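## Task

Move the single carton into the blue container so it rests flat on the container floor with the same face on top as it had originally; it must stay there on its own, not because the robot is holding it.

## Robot and tools

Robot: two six-joint arms, left_arm and right_arm, each ending in a vacuum suction cup instead of fingers. The names are not image sides: left_arm sits on the +y side of the world frame.

World frame: origin on the table surface midway between the arms, +x pointing out over the table, +z up. Reported positions are in metres, orientations as quaternions w,x,y,z, velocities in m/s and rad/s. The reported cup point (centre of the cup rim when free) can be a little off, more so at long reach. The cup opens along the cup point's own +z axis. From about 4 cm behind the rim the tool body and wrist camera stick out up to about 9 cm sideways, so leave clearance around it.

Row layout (used by both motion tools): one flat list of 14 numbers, each in [-1, 1]: left dx, dy, dz, rx, ry, rz, left suction, then the same seven for the right arm. Always send all 14 even when one arm is idle. dx..rz are an offset, not a pose: a displacement of the cup point expressed in the cup point's own axes, with 1.0 = 0.6 m of travel or 180 degrees of turn; rx, ry, rz form a single rotation vector. Suction: above 0.01 means on, 0.01 or less means off, and the value persists, so repeat each arm's current suction value; a 0 actively switches it off.

execute_actions(actions): a list of actions; each action is a list of up to 15 rows, one row per 1/30 s step; if fewer than 15 rows are given the last one repeats. Every row in an action is measured from the cup point pose at the start of that action (for the first action of a call, from the pose last reported), not from the previous row. Each step the command is clipped to at most 70 mm and 16 degrees from the current measured pose, so big offsets need several actions. An empty list just returns state and images. To keep an arm still, give it the offset back to where you want it in your first call of a reply, then zeros.

move(target, speed, blocking): target is one 14-number row as above, an offset from the pose in the latest result that shows one; both cup points travel in straight lines and finish together, taking 0.5 to 10 s (cut off at 10 s). speed is m/s, 0.002 to 0.5, default 0.25; rotation is capped at twice that in rad/s. Paths do not avoid obstacles or the other arm, can lag, drift, or overshoot the speed near a straight elbow. blocking=false returns after 0.5 s while motion continues; check with wait(0), and use wait or stop before sending new rows or moves. Result adds a move: line with the ending (done, off_target, moving, held, fault) and limits (paced = the command was clipped; held = a safety check blocked steps, after which the arm may jump faster), plus each cup point's remaining distance.

wait(seconds): 0 to 10, lets time run with arms holding their last command; returns early if a running move ends. stop(): brakes a running move; it needs space, more when fast; suction stays as set. zoom_image(camera, region): camera is cam_head_left, cam_head_right, cam_left_wrist or cam_right_wrist; region [x0, y0, x1, y1] in that camera's pixels, top-left origin, no larger than 504 by 504. finished_scene(scene): ends the current scene by its number; irreversible, and the goal must hold afterwards. The next scene's task arrives in its result.

Results: a state line per arm with pose and velocities; Hand target lines showing where the controller is now steering each cup; suction_measured (about 0 with no seal, 0.83 or more when airtight, lower with leaks) and part_present (turns 1 at 0.50, back to 0 under 0.45); joint positions and torques (offset and noisy readings); Flange force (outside force estimate including carried weight, least reliable during acceleration, or "no reading"); a "pose unreachable" line if a clearance check altered an arm's command; MOTOR HOT warnings and fault lines. Images come in order cam_head_left (504x504), cam_head_right (504x504), cam_left_wrist (616x616 fisheye), cam_right_wrist (616x616 fisheye); calibration intrinsics and world-to-camera transforms are given and may be slightly off.

Picking and placing: switch suction on and bring the 36 mm rim flat onto a smooth face of the carton, fully on the surface with no edge, seam or hole under it. Under vacuum the cup shrinks, so the carton ends up to about 12 mm nearer the tool; vacuum can even lift a carton without pressing. Keep the carton's top face upward. To release, lower it until it sits on the container floor, switch suction off, then back away at least 15 mm. If the cup seals on the table it pins the arm; switch suction off.

Avoid: pressing beyond contact (arms are stiff and fault easily), fast impacts, joint torque above load limits (waist and shoulder 312, elbow 147, wrist joints 41.4 N m) or 144 N external force, either of which freezes that arm for 10 s and drops the rest of the call; arms touching each other; dropping or slamming cartons; pushing anything off the table, which ends the scene. Holding loads heats motors and can trigger a braking stop. Loose objects may occasionally get nudged by something else, so recheck positions.

Each tool is called as name(argument=value, ...), one argument or row to a line, values as JSON.

## Session

execute_actions(
  actions=[],
)

Scene clock: 0.00 s.
left_arm: end_effector_position=(+0.5967, +0.4700, +0.3607) suction_measured=0.01 part_present=0 end_effector_quat_wxyz=(-0.001, -0.281, +0.960, +0.001) end_effector_velocity=(+0.001, +0.000, -0.001) end_effector_angular_velocity=(+0.002, +0.000, +0.000) | right_arm: end_effector_position=(+0.6671, -0.6392, +0.3634) suction_measured=0.00 part_present=0 end_effector_quat_wxyz=(+0.001, +0.329, +0.944, -0.000) end_effector_velocity=(+0.000, +0.000, +0.001) end_effector_angular_velocity=(+0.002, -0.001, -0.002)
Joint positions: left_arm=[-0.051  0.169  1.62   0.001  1.355 -0.578] | right_arm=[-0.055  0.166  1.619 -0.001  1.355  0.472]
Joint velocities: left_arm=[-0.     0.002  0.     0.002 -0.001 -0.001] | right_arm=[-0.    -0.001 -0.001  0.002  0.001  0.001]
Joint torques (N m, as the joint torque sensors report them, + toward a larger angle): no reading
Flange force (N, the push that the arm receives, along the end effector's own x y z axes): no reading
Hand target (left_arm): +0.597, +0.470, +0.361; -0.001, -0.281, +0.960, +0.001
Hand target (right_arm): +0.667, -0.639, +0.363; +0.001, +0.329, +0.944, -0.000

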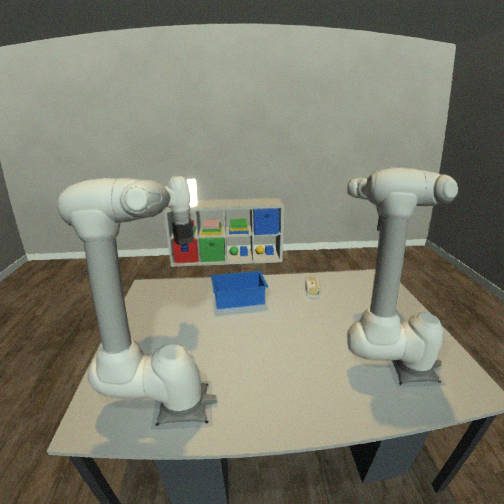

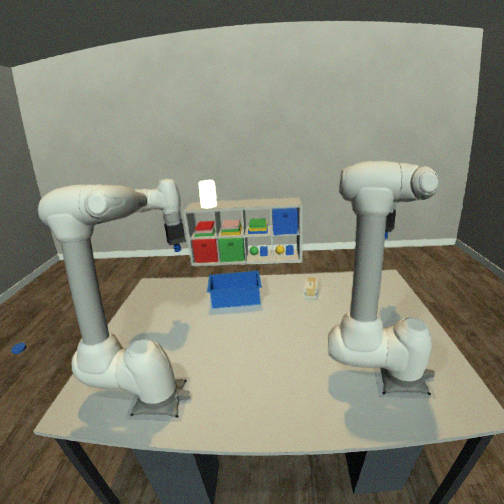

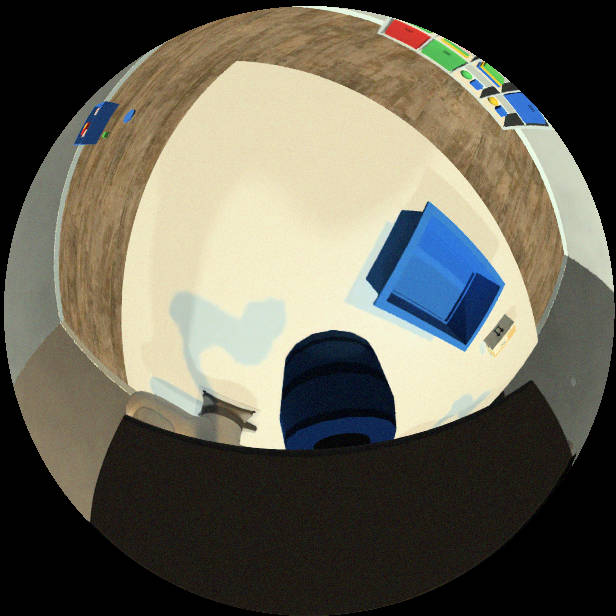

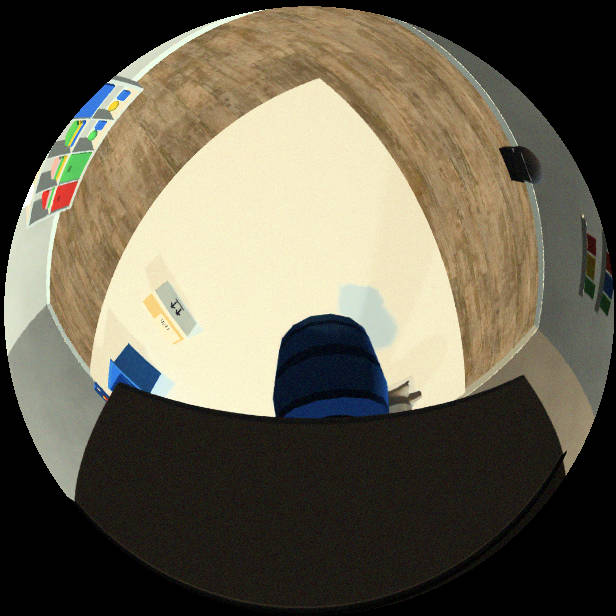

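zoom_image(
  camera="cam_head_left",
  region=[190, 250, 350, 330],
)

zoom_image(
  camera="cam_right_wrist",
  region=[90, 240, 250, 400],
)

zoom_image(
  camera="cam_left_wrist",
  region=[340, 180, 540, 380],
)

Region (190, 250, 350, 330) of cam_head_left's 504x504 image, scaled by 3.150, with more detail than that image has.

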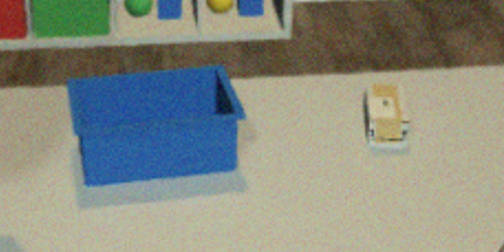

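Region (90, 240, 250, 400) of cam_right_wrist's 616x616 image, scaled by 3.150, with more detail than that image has.

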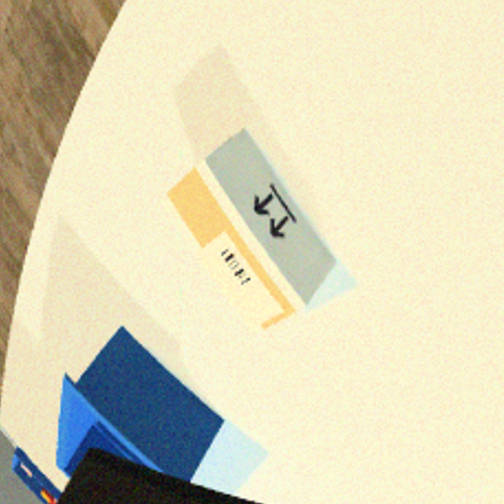

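Region (340, 180, 540, 380) of cam_left_wrist's 616x616 image, scaled by 2.520, with more detail than that image has.

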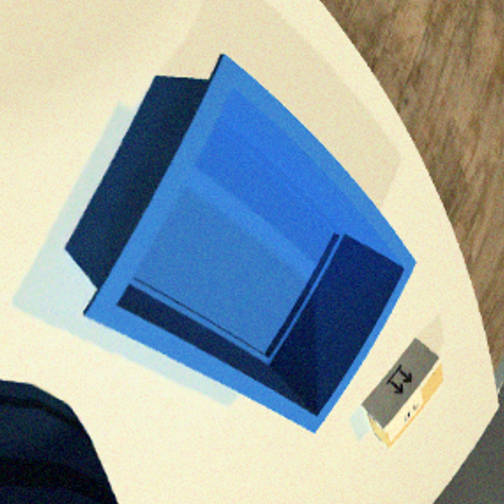

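move(
  target=[0.03,0.415,0,0,0,0,0,0.32,0.612,0.27,0,0,-0.158,0],
  speed=0.35,
)

Scene clock: 33.83 s.
left_arm: end_effector_position=(+0.4474, +0.6702, +0.3609) suction_measured=0.01 part_present=0 end_effector_quat_wxyz=(-0.001, -0.281, +0.960, +0.000) end_effector_velocity=(-0.000, +0.001, -0.000) end_effector_angular_velocity=(+0.001, -0.000, -0.000) | right_arm: end_effector_position=(+0.7448, -0.2320, +0.2016) suction_measured=0.00 part_present=0 end_effector_quat_wxyz=(+0.001, +0.087, +0.996, +0.000) end_effector_velocity=(-0.000, +0.001, -0.001) end_effector_angular_velocity=(-0.000, +0.002, +0.000)
Joint positions: left_arm=[ 0.324  0.01   1.795  0.001  1.339 -0.203] | right_arm=[ 0.509  0.456  1.531 -0.001  1.153  0.54 ]
Joint velocities: left_arm=[ 0.001  0.     0.     0.    -0.001  0.001] | right_arm=[ 0.001  0.002 -0.001  0.     0.     0.   ]
Joint torques (N m, as the joint torque sensors report them, + toward a larger angle): left_arm=[ -2.4  -36.74 -36.24   4.34  -0.37  -0.06] | right_arm=[  4.26 -80.32 -38.25   3.87  -0.15  -0.81]
Flange force (N, the push that the arm receives, along the end effector's own x y z axes): left_arm=[-0.1 4.4 -6.5] | right_arm=[2.3 -6.5 -0.1]
Hand target (left_arm): +0.447, +0.670, +0.361; -0.001, -0.281, +0.960, +0.000
Hand target (right_arm): +0.745, -0.232, +0.202; +0.001, +0.087, +0.996, +0.000
Off the commanded pose (left_arm): 0.000 m, 0 deg.
Off the commanded pose (right_arm): 0.001 m, 0 deg.
move: done
camera_calibration (this result's frames):
cam_left_wrist: T_world_to_cam=[[0.517639, -0.855548, 0.00940722, 0.349429], [-0.773694, -0.463363, 0.432079, 0.527913], [-0.365305, -0.230939, -0.901787, 0.72131], [0, 0, 0, 1]] pos_world=[0.491063, 0.710147, 0.419081]
cam_right_wrist: T_world_to_cam=[[-0.121915, -0.992488, 0.0101753, -0.133395], [-0.872827, 0.112086, 0.474984, 0.595449], [-0.472557, 0.0490265, -0.879935, 0.623191], [0, 0, 0, 1]] pos_world=[0.797954, -0.229688, 0.266897]

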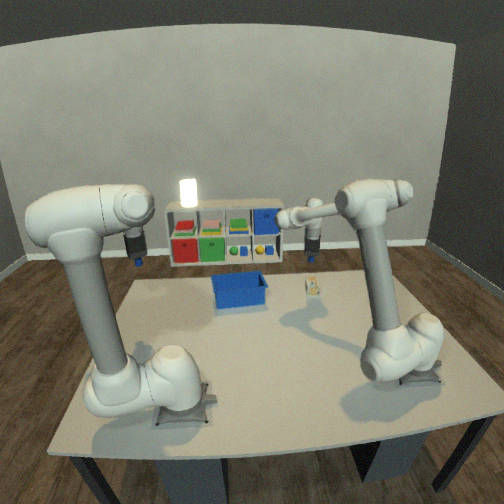

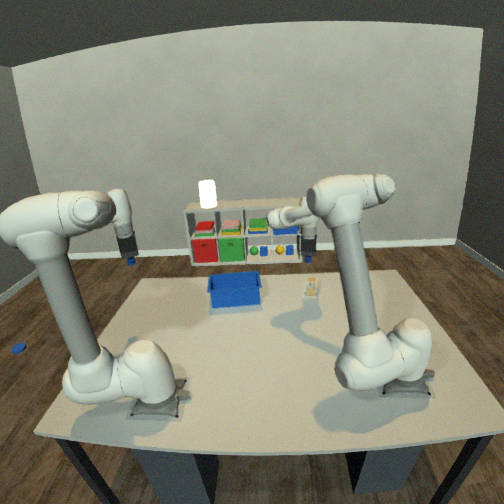

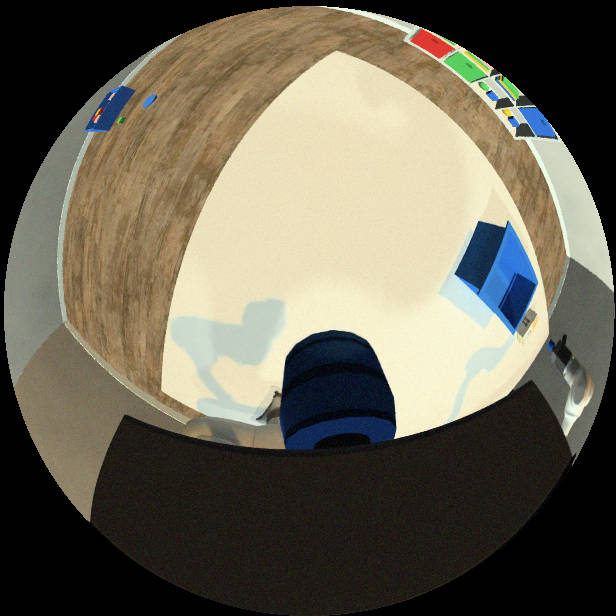

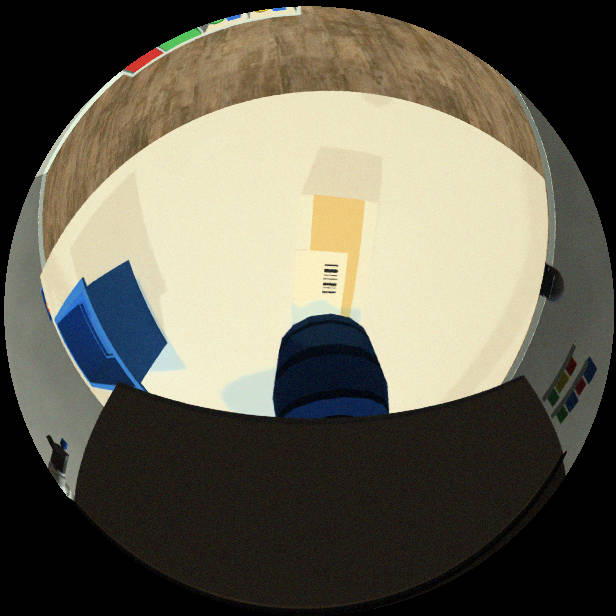

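move(
  target=[0,0,0,0,0,0,0,0.03,-0.013,0.2,0,0,0,1],
  speed=0.2,
)

move(
  target=[0,0,0,0,0,0,0,0,0,0.04,0,0,0,1],
  speed=0.03,
)

Scene clock: 41.20 s.
left_arm: end_effector_position=(+0.4474, +0.6702, +0.3609) suction_measured=0.01 part_present=0 end_effector_quat_wxyz=(-0.001, -0.281, +0.960, +0.000) end_effector_velocity=(-0.000, +0.000, -0.000) end_effector_angular_velocity=(-0.000, +0.001, +0.001) | right_arm: end_effector_position=(+0.7260, -0.2365, +0.0816) suction_measured=0.00 part_present=0 end_effector_quat_wxyz=(+0.001, +0.087, +0.996, +0.000) end_effector_velocity=(-0.001, -0.001, -0.002) end_effector_angular_velocity=(+0.001, +0.002, -0.002)
Joint positions: left_arm=[ 0.324  0.01   1.795  0.001  1.339 -0.203] | right_arm=[ 0.513  0.525  1.667 -0.001  0.947  0.543]
Joint velocities: left_arm=[ 0.001  0.     0.    -0.     0.    -0.001] | right_arm=[-0.001  0.001  0.003  0.002 -0.002  0.   ]
Joint torques (N m, as the joint torque sensors report them, + toward a larger angle): left_arm=[ -0.54 -36.63 -36.85   4.21  -0.64  -0.15] | right_arm=[  3.75 -82.35 -33.25   3.56  -0.06  -0.89]
Flange force (N, the push that the arm receives, along the end effector's own x y z axes): left_arm=[1.5 1.7 -6.0] | right_arm=[0.9 -5.0 -1.5]
Hand target (left_arm): +0.447, +0.670, +0.361; -0.001, -0.281, +0.960, +0.000
Hand target (right_arm): +0.726, -0.236, +0.081; +0.001, +0.087, +0.996, +0.000
Off the commanded pose (left_arm): 0.000 m, 0 deg.
Off the commanded pose (right_arm): 0.000 m, 0 deg.
move: done
camera_calibration (this result's frames):
cam_left_wrist: T_world_to_cam=[[0.517629, -0.855554, 0.00941747, 0.349457], [-0.773704, -0.463352, 0.432074, 0.527908], [-0.365299, -0.23094, -0.901789, 0.721312], [0, 0, 0, 1]] pos_world=[0.491049, 0.710166, 0.419085]
cam_right_wrist: T_world_to_cam=[[-0.12174, -0.992511, 0.0101052, -0.139008], [-0.872854, 0.111899, 0.474979, 0.636539], [-0.472552, 0.0490037, -0.879939, 0.508938], [0, 0, 0, 1]] pos_world=[0.779183, -0.234135, 0.146896]

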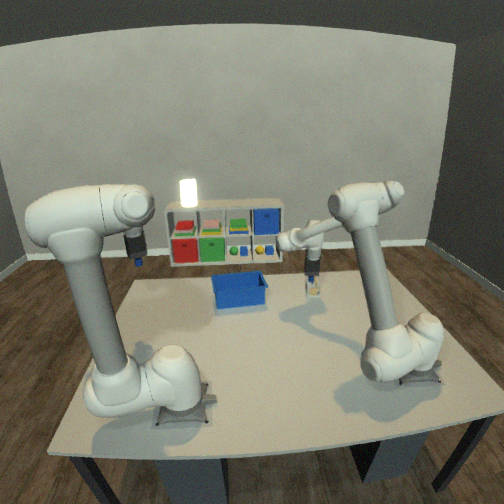

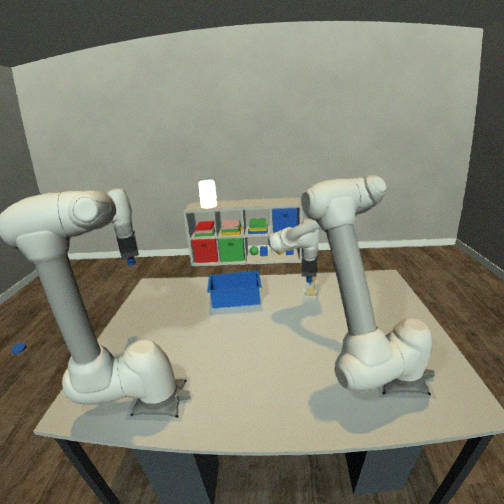

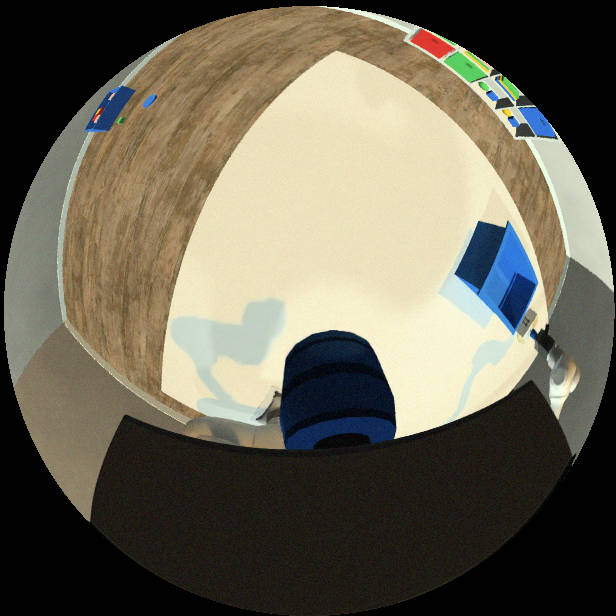

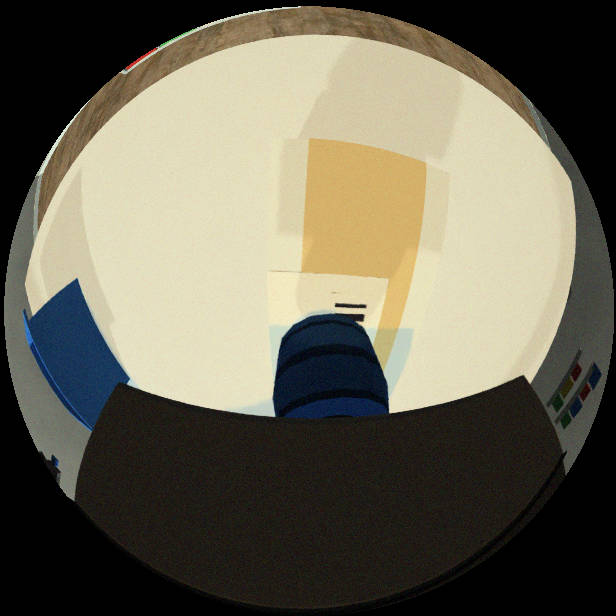

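Scene clock: 42.27 s.
left_arm: end_effector_position=(+0.4474, +0.6702, +0.3609) suction_measured=0.01 part_present=0 end_effector_quat_wxyz=(-0.001, -0.281, +0.960, +0.000) end_effector_velocity=(+0.001, +0.000, +0.000) end_effector_angular_velocity=(+0.002, -0.001, +0.000) | right_arm: end_effector_position=(+0.7261, -0.2364, +0.0577) suction_measured=0.86 part_present=1 end_effector_quat_wxyz=(+0.001, +0.087, +0.996, +0.000) end_effector_velocity=(+0.000, +0.001, -0.001) end_effector_angular_velocity=(+0.000, -0.001, +0.001)
Joint positions: left_arm=[ 0.324  0.01   1.795  0.001  1.339 -0.203] | right_arm=[ 0.513  0.548  1.681 -0.001  0.91   0.543]
Joint velocities: left_arm=[-0.     0.    -0.001  0.001 -0.002 -0.001] | right_arm=[ 0.001  0.001 -0.001  0.    -0.001 -0.   ]
Joint torques (N m, as the joint torque sensors report them, + toward a larger angle): left_arm=[ -1.87 -37.33 -37.1    4.43  -0.27  -0.08] | right_arm=[  3.49 -81.71 -34.19   3.38   0.2   -0.85]
Flange force (N, the push that the arm receives, along the end effector's own x y z axes): left_arm=[0.1 3.5 -4.7] | right_arm=[6.5 -8.3 -2.4]
Hand target (left_arm): +0.447, +0.670, +0.361; -0.001, -0.281, +0.960, +0.000
Hand target (right_arm): +0.726, -0.236, +0.058; +0.001, +0.087, +0.996, +0.000
Off the commanded pose (left_arm): 0.000 m, 0 deg.
Off the commanded pose (right_arm): 0.000 m, 0 deg.
move: done
camera_calibration (this result's frames):
cam_left_wrist: T_world_to_cam=[[0.51762, -0.855559, 0.0094175, 0.349459], [-0.773708, -0.463344, 0.432074, 0.527904], [-0.365301, -0.230937, -0.901789, 0.72131], [0, 0, 0, 1]] pos_world=[0.491052, 0.710161, 0.419085]
cam_right_wrist: T_world_to_cam=[[-0.121702, -0.992515, 0.0100827, -0.138749], [-0.87286, 0.111855, 0.474979, 0.647946], [-0.472551, 0.0490052, -0.87994, 0.487897], [0, 0, 0, 1]] pos_world=[0.779236, -0.234096, 0.122958]

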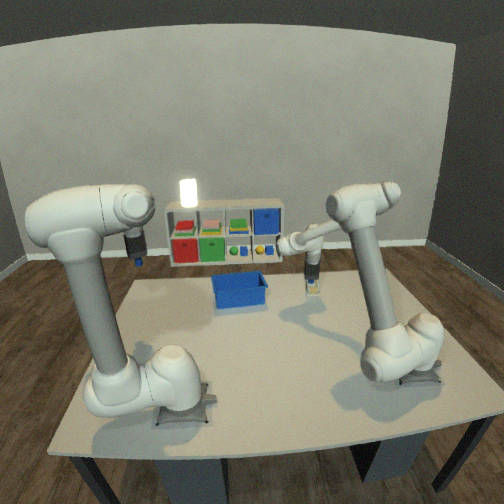

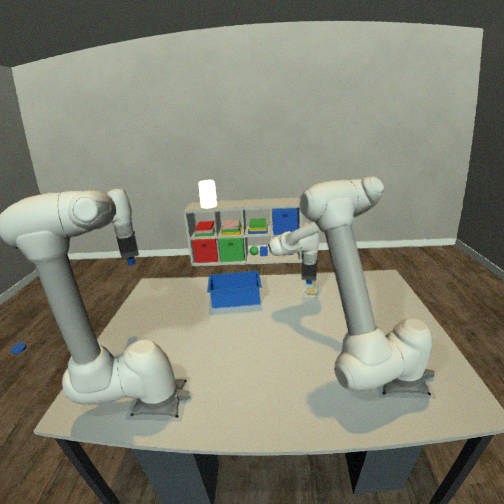

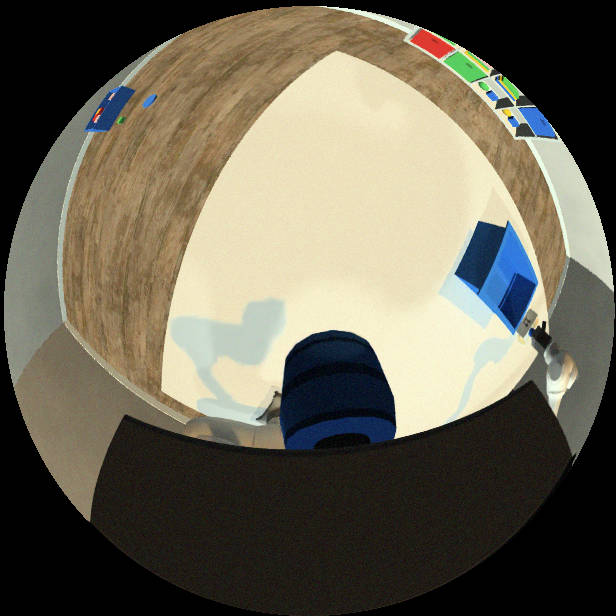

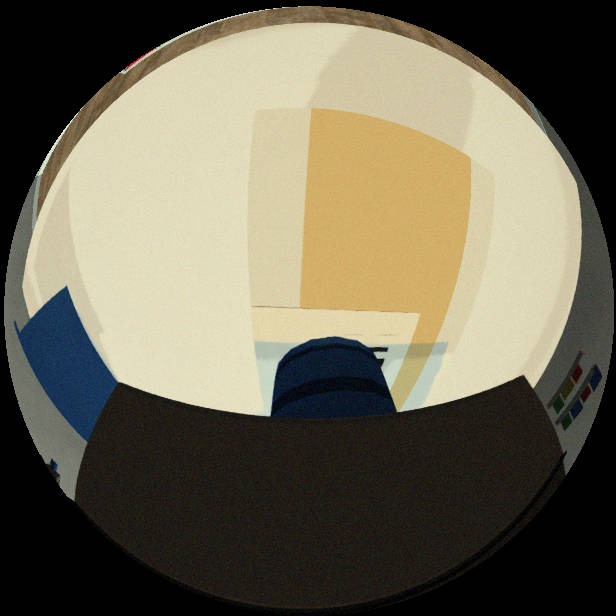

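move(
  target=[0,0,0,0,0,0,0,0,0,-0.36,0,0,0,1],
  speed=0.25,
)

move(
  target=[0,0,0,0,0,0,0,0.177,0.738,0,0,0,0.4,1],
  speed=0.3,
)

Scene clock: 47.63 s.
left_arm: end_effector_position=(+0.4474, +0.6702, +0.3609) suction_measured=0.01 part_present=0 end_effector_quat_wxyz=(-0.001, -0.281, +0.960, +0.000) end_effector_velocity=(+0.001, -0.001, +0.000) end_effector_angular_velocity=(-0.001, -0.002, -0.001) | right_arm: end_effector_position=(+0.7256, -0.2367, +0.2737) suction_measured=0.88 part_present=1 end_effector_quat_wxyz=(+0.001, +0.087, +0.996, +0.000) end_effector_velocity=(-0.000, +0.000, -0.001) end_effector_angular_velocity=(+0.001, +0.002, -0.001)
Joint positions: left_arm=[ 0.324  0.01   1.795  0.001  1.339 -0.203] | right_arm=[ 0.513  0.385  1.498 -0.001  1.257  0.543]
Joint velocities: left_arm=[-0.001  0.    -0.    -0.001 -0.001  0.   ] | right_arm=[-0.001  0.001 -0.     0.002  0.001  0.   ]
Joint torques (N m, as the joint torque sensors report them, + toward a larger angle): left_arm=[ -1.08 -35.47 -36.26   4.48  -0.39  -0.25] | right_arm=[  3.99 -75.68 -41.16   4.11   0.13  -1.02]
Flange force (N, the push that the arm receives, along the end effector's own x y z axes): left_arm=[1.9 2.4 -6.6] | right_arm=[3.6 -7.5 3.7]
Hand target (left_arm): +0.447, +0.670, +0.361; -0.001, -0.281, +0.960, +0.000
Hand target (right_arm): +0.726, -0.237, +0.274; +0.001, +0.087, +0.996, +0.000
Off the commanded pose (left_arm): 0.000 m, 0 deg.
Off the commanded pose (right_arm): 0.000 m, 0 deg.
move: done
camera_calibration (this result's frames):
cam_left_wrist: T_world_to_cam=[[0.517621, -0.855558, 0.00941749, 0.349459], [-0.773708, -0.463345, 0.432074, 0.527904], [-0.365301, -0.230937, -0.901789, 0.72131], [0, 0, 0, 1]] pos_world=[0.491052, 0.710161, 0.419085]
cam_right_wrist: T_world_to_cam=[[-0.121981, -0.99248, 0.0102232, -0.141063], [-0.872838, 0.112169, 0.474944, 0.544975], [-0.472519, 0.049011, -0.879957, 0.677735], [0, 0, 0, 1]] pos_world=[0.778711, -0.234348, 0.338987]

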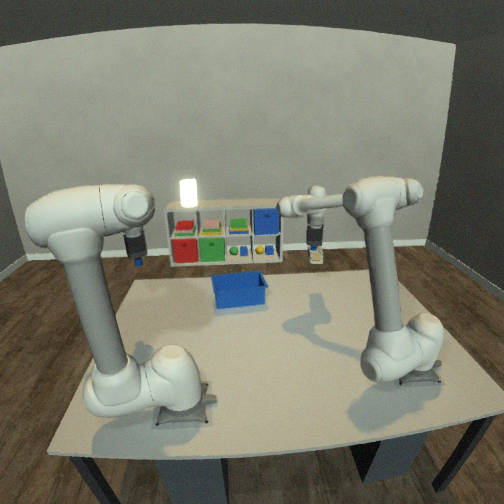

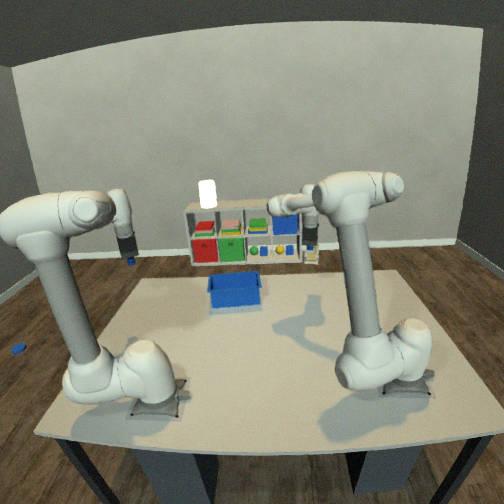

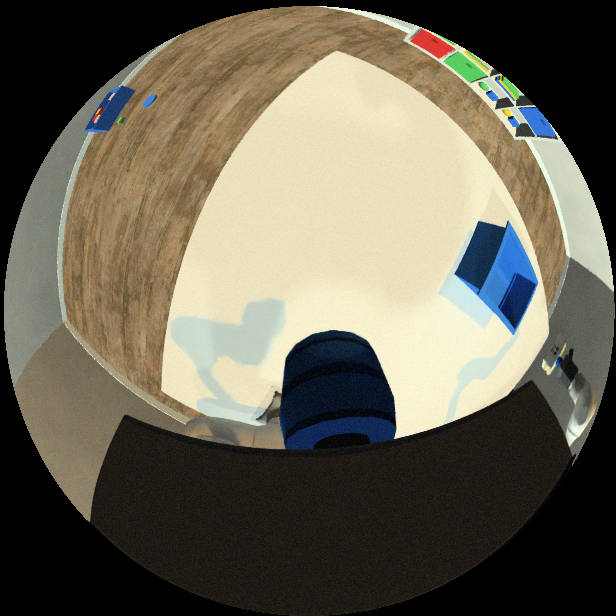

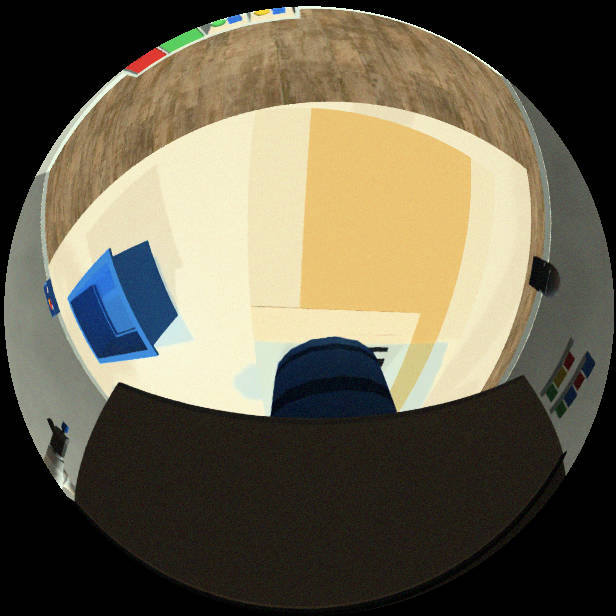

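Scene clock: 50.23 s.
left_arm: end_effector_position=(+0.4474, +0.6702, +0.3609) suction_measured=0.01 part_present=0 end_effector_quat_wxyz=(-0.001, -0.281, +0.960, +0.000) end_effector_velocity=(+0.000, -0.001, -0.000) end_effector_angular_velocity=(-0.001, -0.000, -0.001) | right_arm: end_effector_position=(+0.6971, +0.2176, +0.2742) suction_measured=0.88 part_present=1 end_effector_quat_wxyz=(+0.000, +0.656, +0.755, +0.001) end_effector_velocity=(+0.001, +0.000, -0.001) end_effector_angular_velocity=(-0.003, +0.002, -0.002)
Joint positions: left_arm=[ 0.324  0.01   1.795  0.001  1.339 -0.203] | right_arm=[ 0.958  0.828  0.77  -0.001  1.541  2.244]
Joint velocities: left_arm=[-0.001  0.     0.    -0.001 -0.     0.   ] | right_arm=[-0.     0.004 -0.005 -0.001  0.004  0.002]
Joint torques (N m, as the joint torque sensors report them, + toward a larger angle): left_arm=[ -1.4  -36.83 -36.22   4.34  -0.51  -0.2 ] | right_arm=[   2.97 -115.19  -42.77    4.18    0.02   -0.87]
Flange force (N, the push that the arm receives, along the end effector's own x y z axes): left_arm=[-0.3 2.7 -6.5] | right_arm=[-9.2 -7.0 4.3]
Hand target (left_arm): +0.447, +0.670, +0.361; -0.001, -0.281, +0.960, +0.000
Hand target (right_arm): +0.697, +0.218, +0.274; +0.001, +0.656, +0.755, +0.001
Off the commanded pose (left_arm): 0.000 m, 0 deg.
Off the commanded pose (right_arm): 0.001 m, 0 deg.
move: done
camera_calibration (this result's frames):
cam_left_wrist: T_world_to_cam=[[0.51762, -0.855559, 0.00941729, 0.349459], [-0.773708, -0.463344, 0.432074, 0.527904], [-0.365301, -0.230936, -0.901789, 0.72131], [0, 0, 0, 1]] pos_world=[0.491052, 0.710161, 0.419085]
cam_right_wrist: T_world_to_cam=[[-0.981644, -0.19055, 0.00814918, 0.731698], [-0.163618, 0.863315, 0.477406, -0.189619], [-0.0980049, 0.467309, -0.878645, 0.289972], [0, 0, 0, 1]] pos_world=[0.71566, 0.167619, 0.339345]

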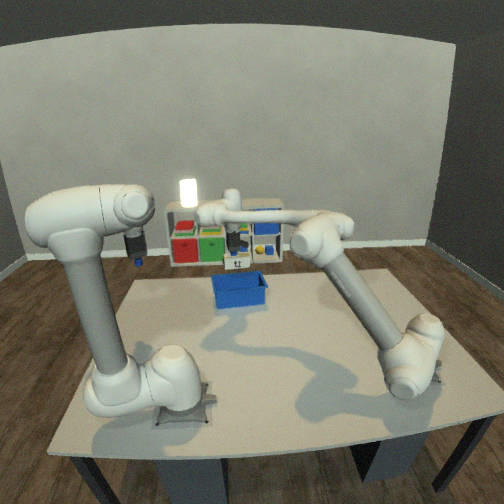

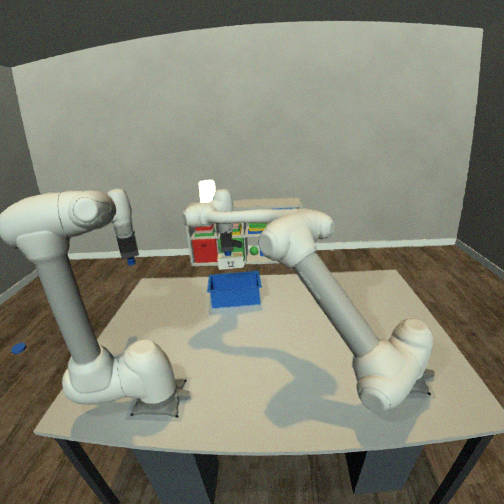

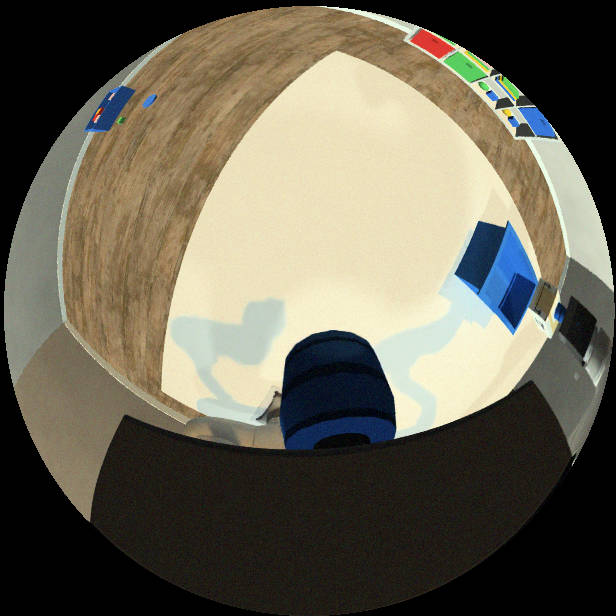

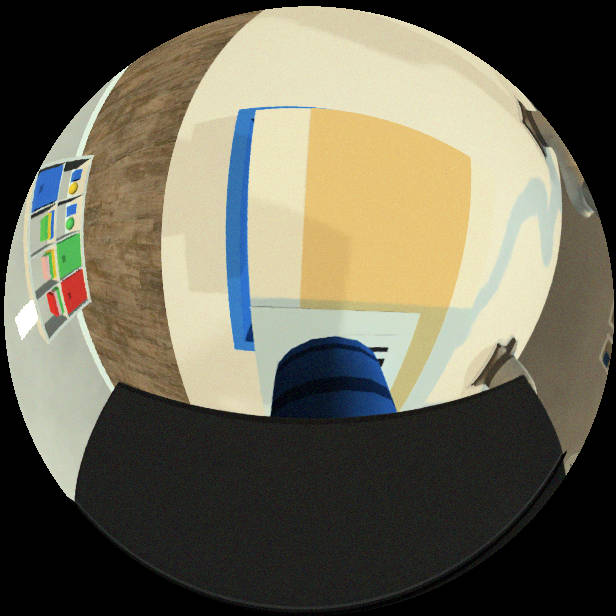

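move(
  target=[0,0,0,0,0,0,0,0,0,0.31,0,0,0,1],
  speed=0.15,
)

move(
  target=[0,0,0,0,0,0,0,0,0,0.035,0,0,0,1],
  speed=0.02,
)

Scene clock: 54.47 s.
left_arm: end_effector_position=(+0.4474, +0.6702, +0.3609) suction_measured=0.01 part_present=0 end_effector_quat_wxyz=(-0.001, -0.281, +0.960, +0.000) end_effector_velocity=(-0.000, -0.000, +0.001) end_effector_angular_velocity=(+0.000, +0.001, -0.000) | right_arm: end_effector_position=(+0.6974, +0.2181, +0.0882) suction_measured=0.88 part_present=1 end_effector_quat_wxyz=(+0.000, +0.656, +0.755, +0.001) end_effector_velocity=(-0.001, -0.001, -0.002) end_effector_angular_velocity=(-0.001, +0.001, -0.000)
Joint positions: left_arm=[ 0.324  0.01   1.795  0.001  1.339 -0.203] | right_arm=[ 0.958  0.895  0.985 -0.001  1.259  2.244]
Joint velocities: left_arm=[-0.001 -0.001 -0.     0.001  0.002 -0.001] | right_arm=[ 0.     0.001  0.003 -0.    -0.002  0.   ]
Joint torques (N m, as the joint torque sensors report them, + toward a larger angle): left_arm=[ -1.45 -36.94 -36.83   4.59  -0.29  -0.16] | right_arm=[   3.44 -115.15  -39.98    4.02    0.36   -0.84]
Flange force (N, the push that the arm receives, along the end effector's own x y z axes): left_arm=[0.7 3.0 -5.3] | right_arm=[-9.5 -7.3 0.1]
Hand target (left_arm): +0.447, +0.670, +0.361; -0.001, -0.281, +0.960, +0.000
Hand target (right_arm): +0.697, +0.218, +0.088; +0.000, +0.656, +0.755, +0.001
Off the commanded pose (left_arm): 0.000 m, 0 deg.
Off the commanded pose (right_arm): 0.000 m, 0 deg.
move: done
camera_calibration (this result's frames):
cam_left_wrist: T_world_to_cam=[[0.517621, -0.855558, 0.00941747, 0.349459], [-0.773708, -0.463345, 0.432074, 0.527904], [-0.365301, -0.230937, -0.901789, 0.72131], [0, 0, 0, 1]] pos_world=[0.491052, 0.710161, 0.419085]
cam_right_wrist: T_world_to_cam=[[-0.981583, -0.190863, 0.00812818, 0.733621], [-0.163899, 0.863245, 0.477436, -0.100961], [-0.0981413, 0.467311, -0.878629, 0.126522], [0, 0, 0, 1]] pos_world=[0.71598, 0.16805, 0.153405]

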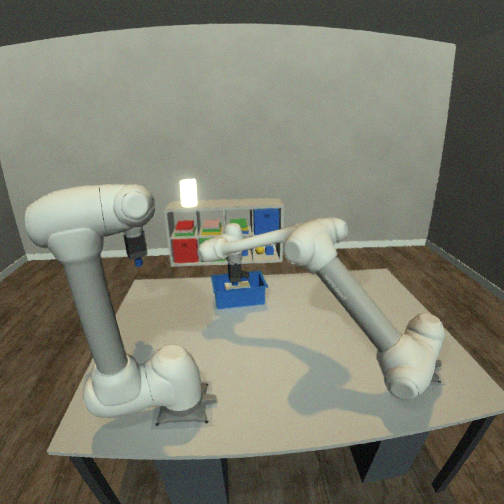

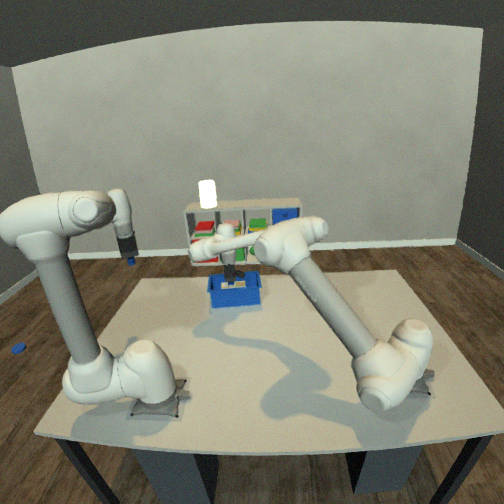

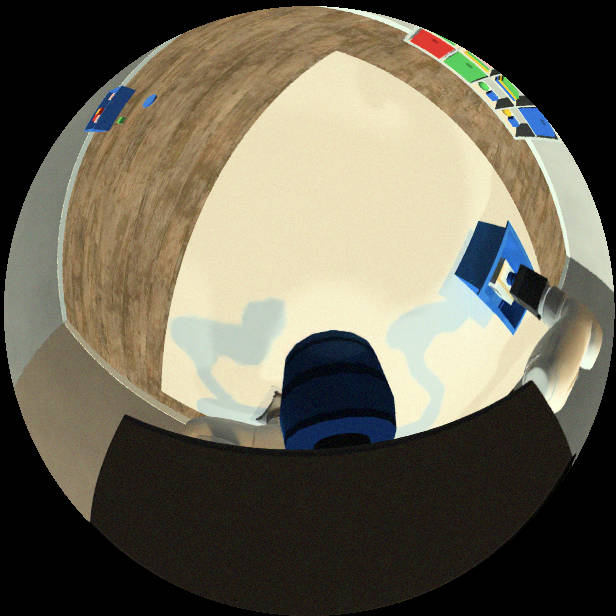

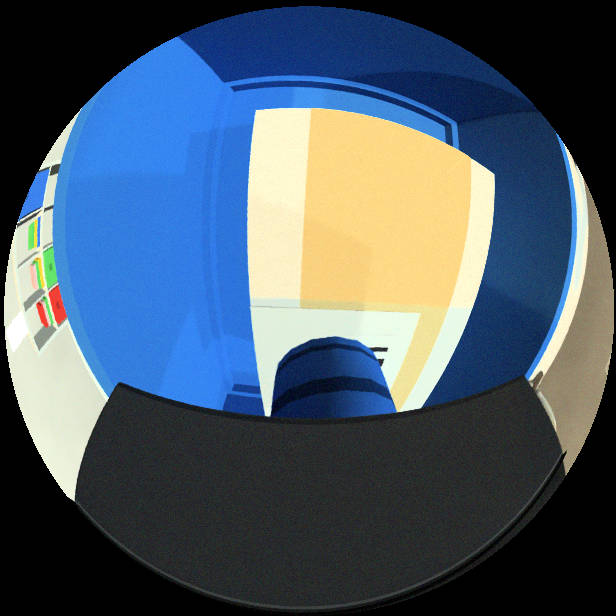

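Scene clock: 55.77 s.
left_arm: end_effector_position=(+0.4474, +0.6702, +0.3609) suction_measured=0.01 part_present=0 end_effector_quat_wxyz=(-0.001, -0.281, +0.960, +0.000) end_effector_velocity=(-0.000, -0.000, +0.000) end_effector_angular_velocity=(-0.001, -0.000, +0.000) | right_arm: end_effector_position=(+0.6975, +0.2181, +0.0673) suction_measured=0.88 part_present=1 end_effector_quat_wxyz=(+0.000, +0.656, +0.755, +0.001) end_effector_velocity=(-0.001, +0.001, -0.002) end_effector_angular_velocity=(-0.001, +0.001, +0.001)
Joint positions: left_arm=[ 0.324  0.01   1.795  0.001  1.339 -0.203] | right_arm=[ 0.958  0.908  1.    -0.001  1.232  2.244]
Joint velocities: left_arm=[ 0.    -0.     0.    -0.001  0.     0.   ] | right_arm=[ 0.001  0.001  0.001  0.001 -0.001  0.   ]
Joint torques (N m, as the joint torque sensors report them, + toward a larger angle): left_arm=[ -1.1  -37.36 -36.52   4.39  -0.49  -0.28] | right_arm=[   4.33 -116.77  -39.88    4.1     0.23   -0.93]
Flange force (N, the push that the arm receives, along the end effector's own x y z axes): left_arm=[-0.2 2.4 -6.1] | right_arm=[-8.7 -5.4 0.9]
Hand target (left_arm): +0.447, +0.670, +0.361; -0.001, -0.281, +0.960, +0.000
Hand target (right_arm): +0.697, +0.218, +0.067; +0.000, +0.656, +0.755, +0.001
Off the commanded pose (left_arm): 0.000 m, 0 deg.
Off the commanded pose (right_arm): 0.000 m, 0 deg.
move: done
camera_calibration (this result's frames):
cam_left_wrist: T_world_to_cam=[[0.517621, -0.855558, 0.00941734, 0.349459], [-0.773708, -0.463344, 0.432074, 0.527904], [-0.365301, -0.230937, -0.901789, 0.72131], [0, 0, 0, 1]] pos_world=[0.491052, 0.710161, 0.419085]
cam_right_wrist: T_world_to_cam=[[-0.981578, -0.190887, 0.0081254, 0.73384], [-0.163921, 0.863235, 0.477446, -0.0909744], [-0.0981524, 0.467319, -0.878623, 0.108103], [0, 0, 0, 1]] pos_world=[0.71602, 0.168094, 0.132455]

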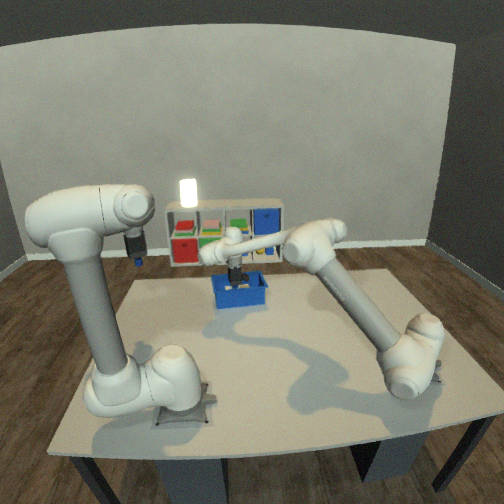

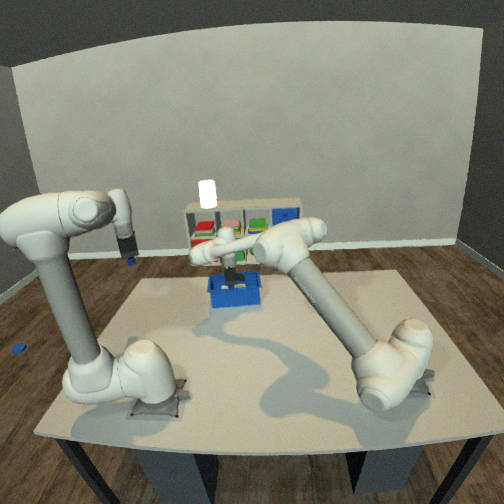

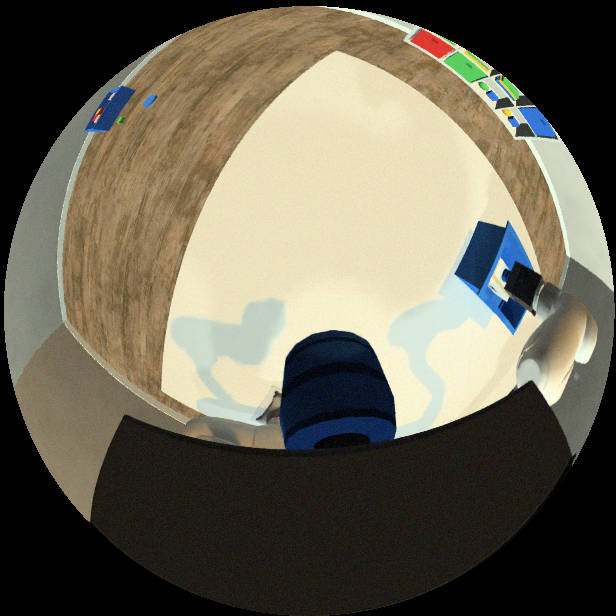

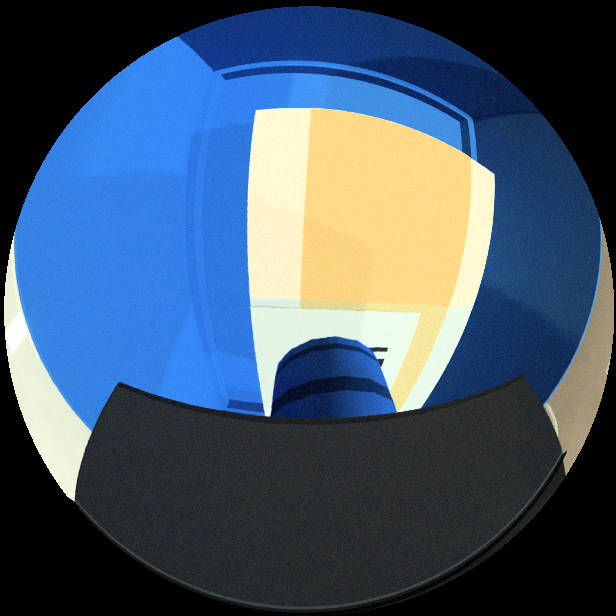

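move(
  target=[0,0,0,0,0,0,0,0,0,0.008,0,0,0,1],
  speed=0.01,
)

Scene clock: 58.57 s.
left_arm: end_effector_position=(+0.4474, +0.6702, +0.3609) suction_measured=0.01 part_present=0 end_effector_quat_wxyz=(-0.001, -0.281, +0.960, +0.000) end_effector_velocity=(+0.000, -0.001, +0.001) end_effector_angular_velocity=(+0.000, -0.003, -0.001) | right_arm: end_effector_position=(+0.6975, +0.2182, +0.0631) suction_measured=0.88 part_present=1 end_effector_quat_wxyz=(+0.000, +0.656, +0.755, +0.001) end_effector_velocity=(+0.001, -0.001, -0.001) end_effector_angular_velocity=(+0.000, +0.001, -0.002)
Joint positions: left_arm=[ 0.324  0.01   1.795  0.001  1.339 -0.203] | right_arm=[ 0.958  0.91   1.003 -0.001  1.225  2.244]
Joint velocities: left_arm=[-0.001 -0.002 -0.    -0.001 -0.001  0.   ] | right_arm=[-0.001  0.001  0.     0.001 -0.001  0.   ]
Joint torques (N m, as the joint torque sensors report them, + toward a larger angle): left_arm=[ -0.78 -36.49 -36.64   4.33  -0.22  -0.17] | right_arm=[  5.86 -10.3   10.09   4.48  -5.29  -0.98]
Flange force (N, the push that the arm receives, along the end effector's own x y z axes): left_arm=[1.6 1.9 -5.8] | right_arm=[-16.4 -11.0 -108.8]
Hand target (left_arm): +0.447, +0.670, +0.361; -0.001, -0.281, +0.960, +0.000
Hand target (right_arm): +0.697, +0.218, +0.062; +0.000, +0.656, +0.755, +0.001
Off the commanded pose (left_arm): 0.000 m, 0 deg.
Off the commanded pose (right_arm): 0.001 m, 0 deg.
move: done
camera_calibration (this result's frames):
cam_left_wrist: T_world_to_cam=[[0.517621, -0.855558, 0.00941733, 0.349459], [-0.773708, -0.463344, 0.432074, 0.527904], [-0.365301, -0.230937, -0.901789, 0.72131], [0, 0, 0, 1]] pos_world=[0.491052, 0.710161, 0.419085]
cam_right_wrist: T_world_to_cam=[[-0.981581, -0.190896, 0.00763088, 0.734014], [-0.164125, 0.863022, 0.477762, -0.0888708], [-0.0977883, 0.467709, -0.878456, 0.104034], [0, 0, 0, 1]] pos_world=[0.716081, 0.16816, 0.128248]

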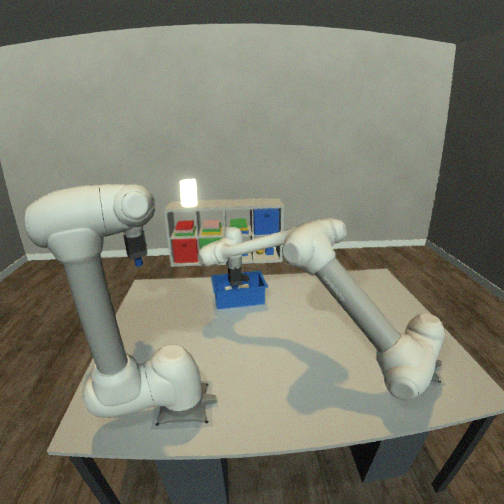

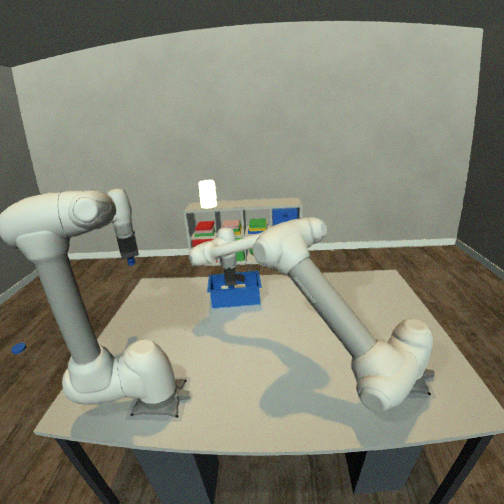

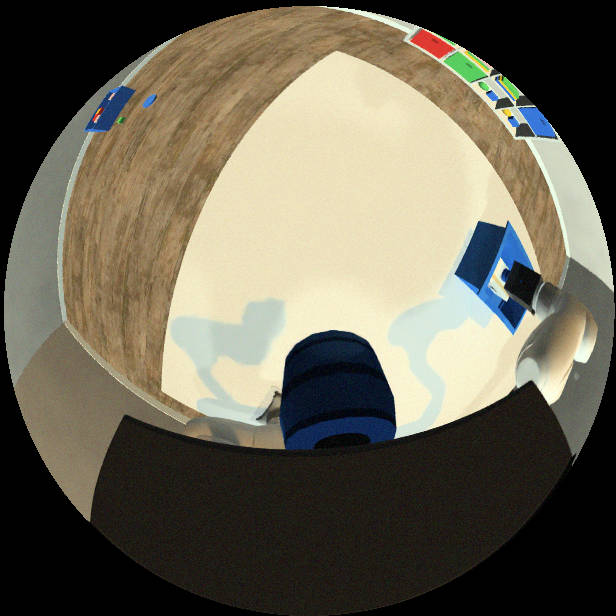

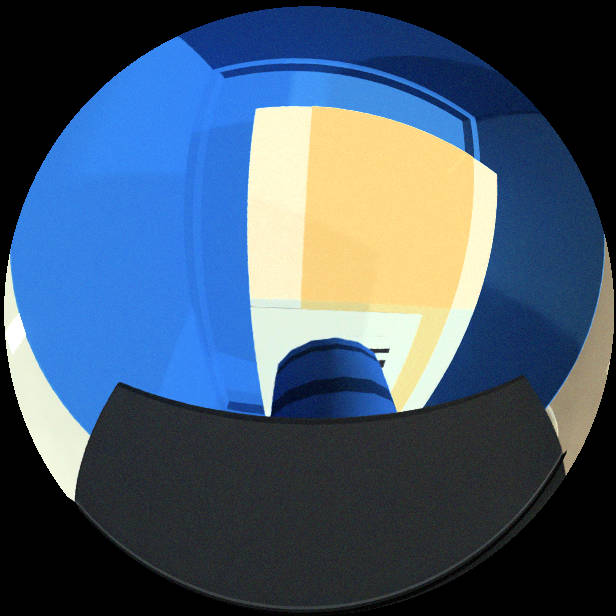

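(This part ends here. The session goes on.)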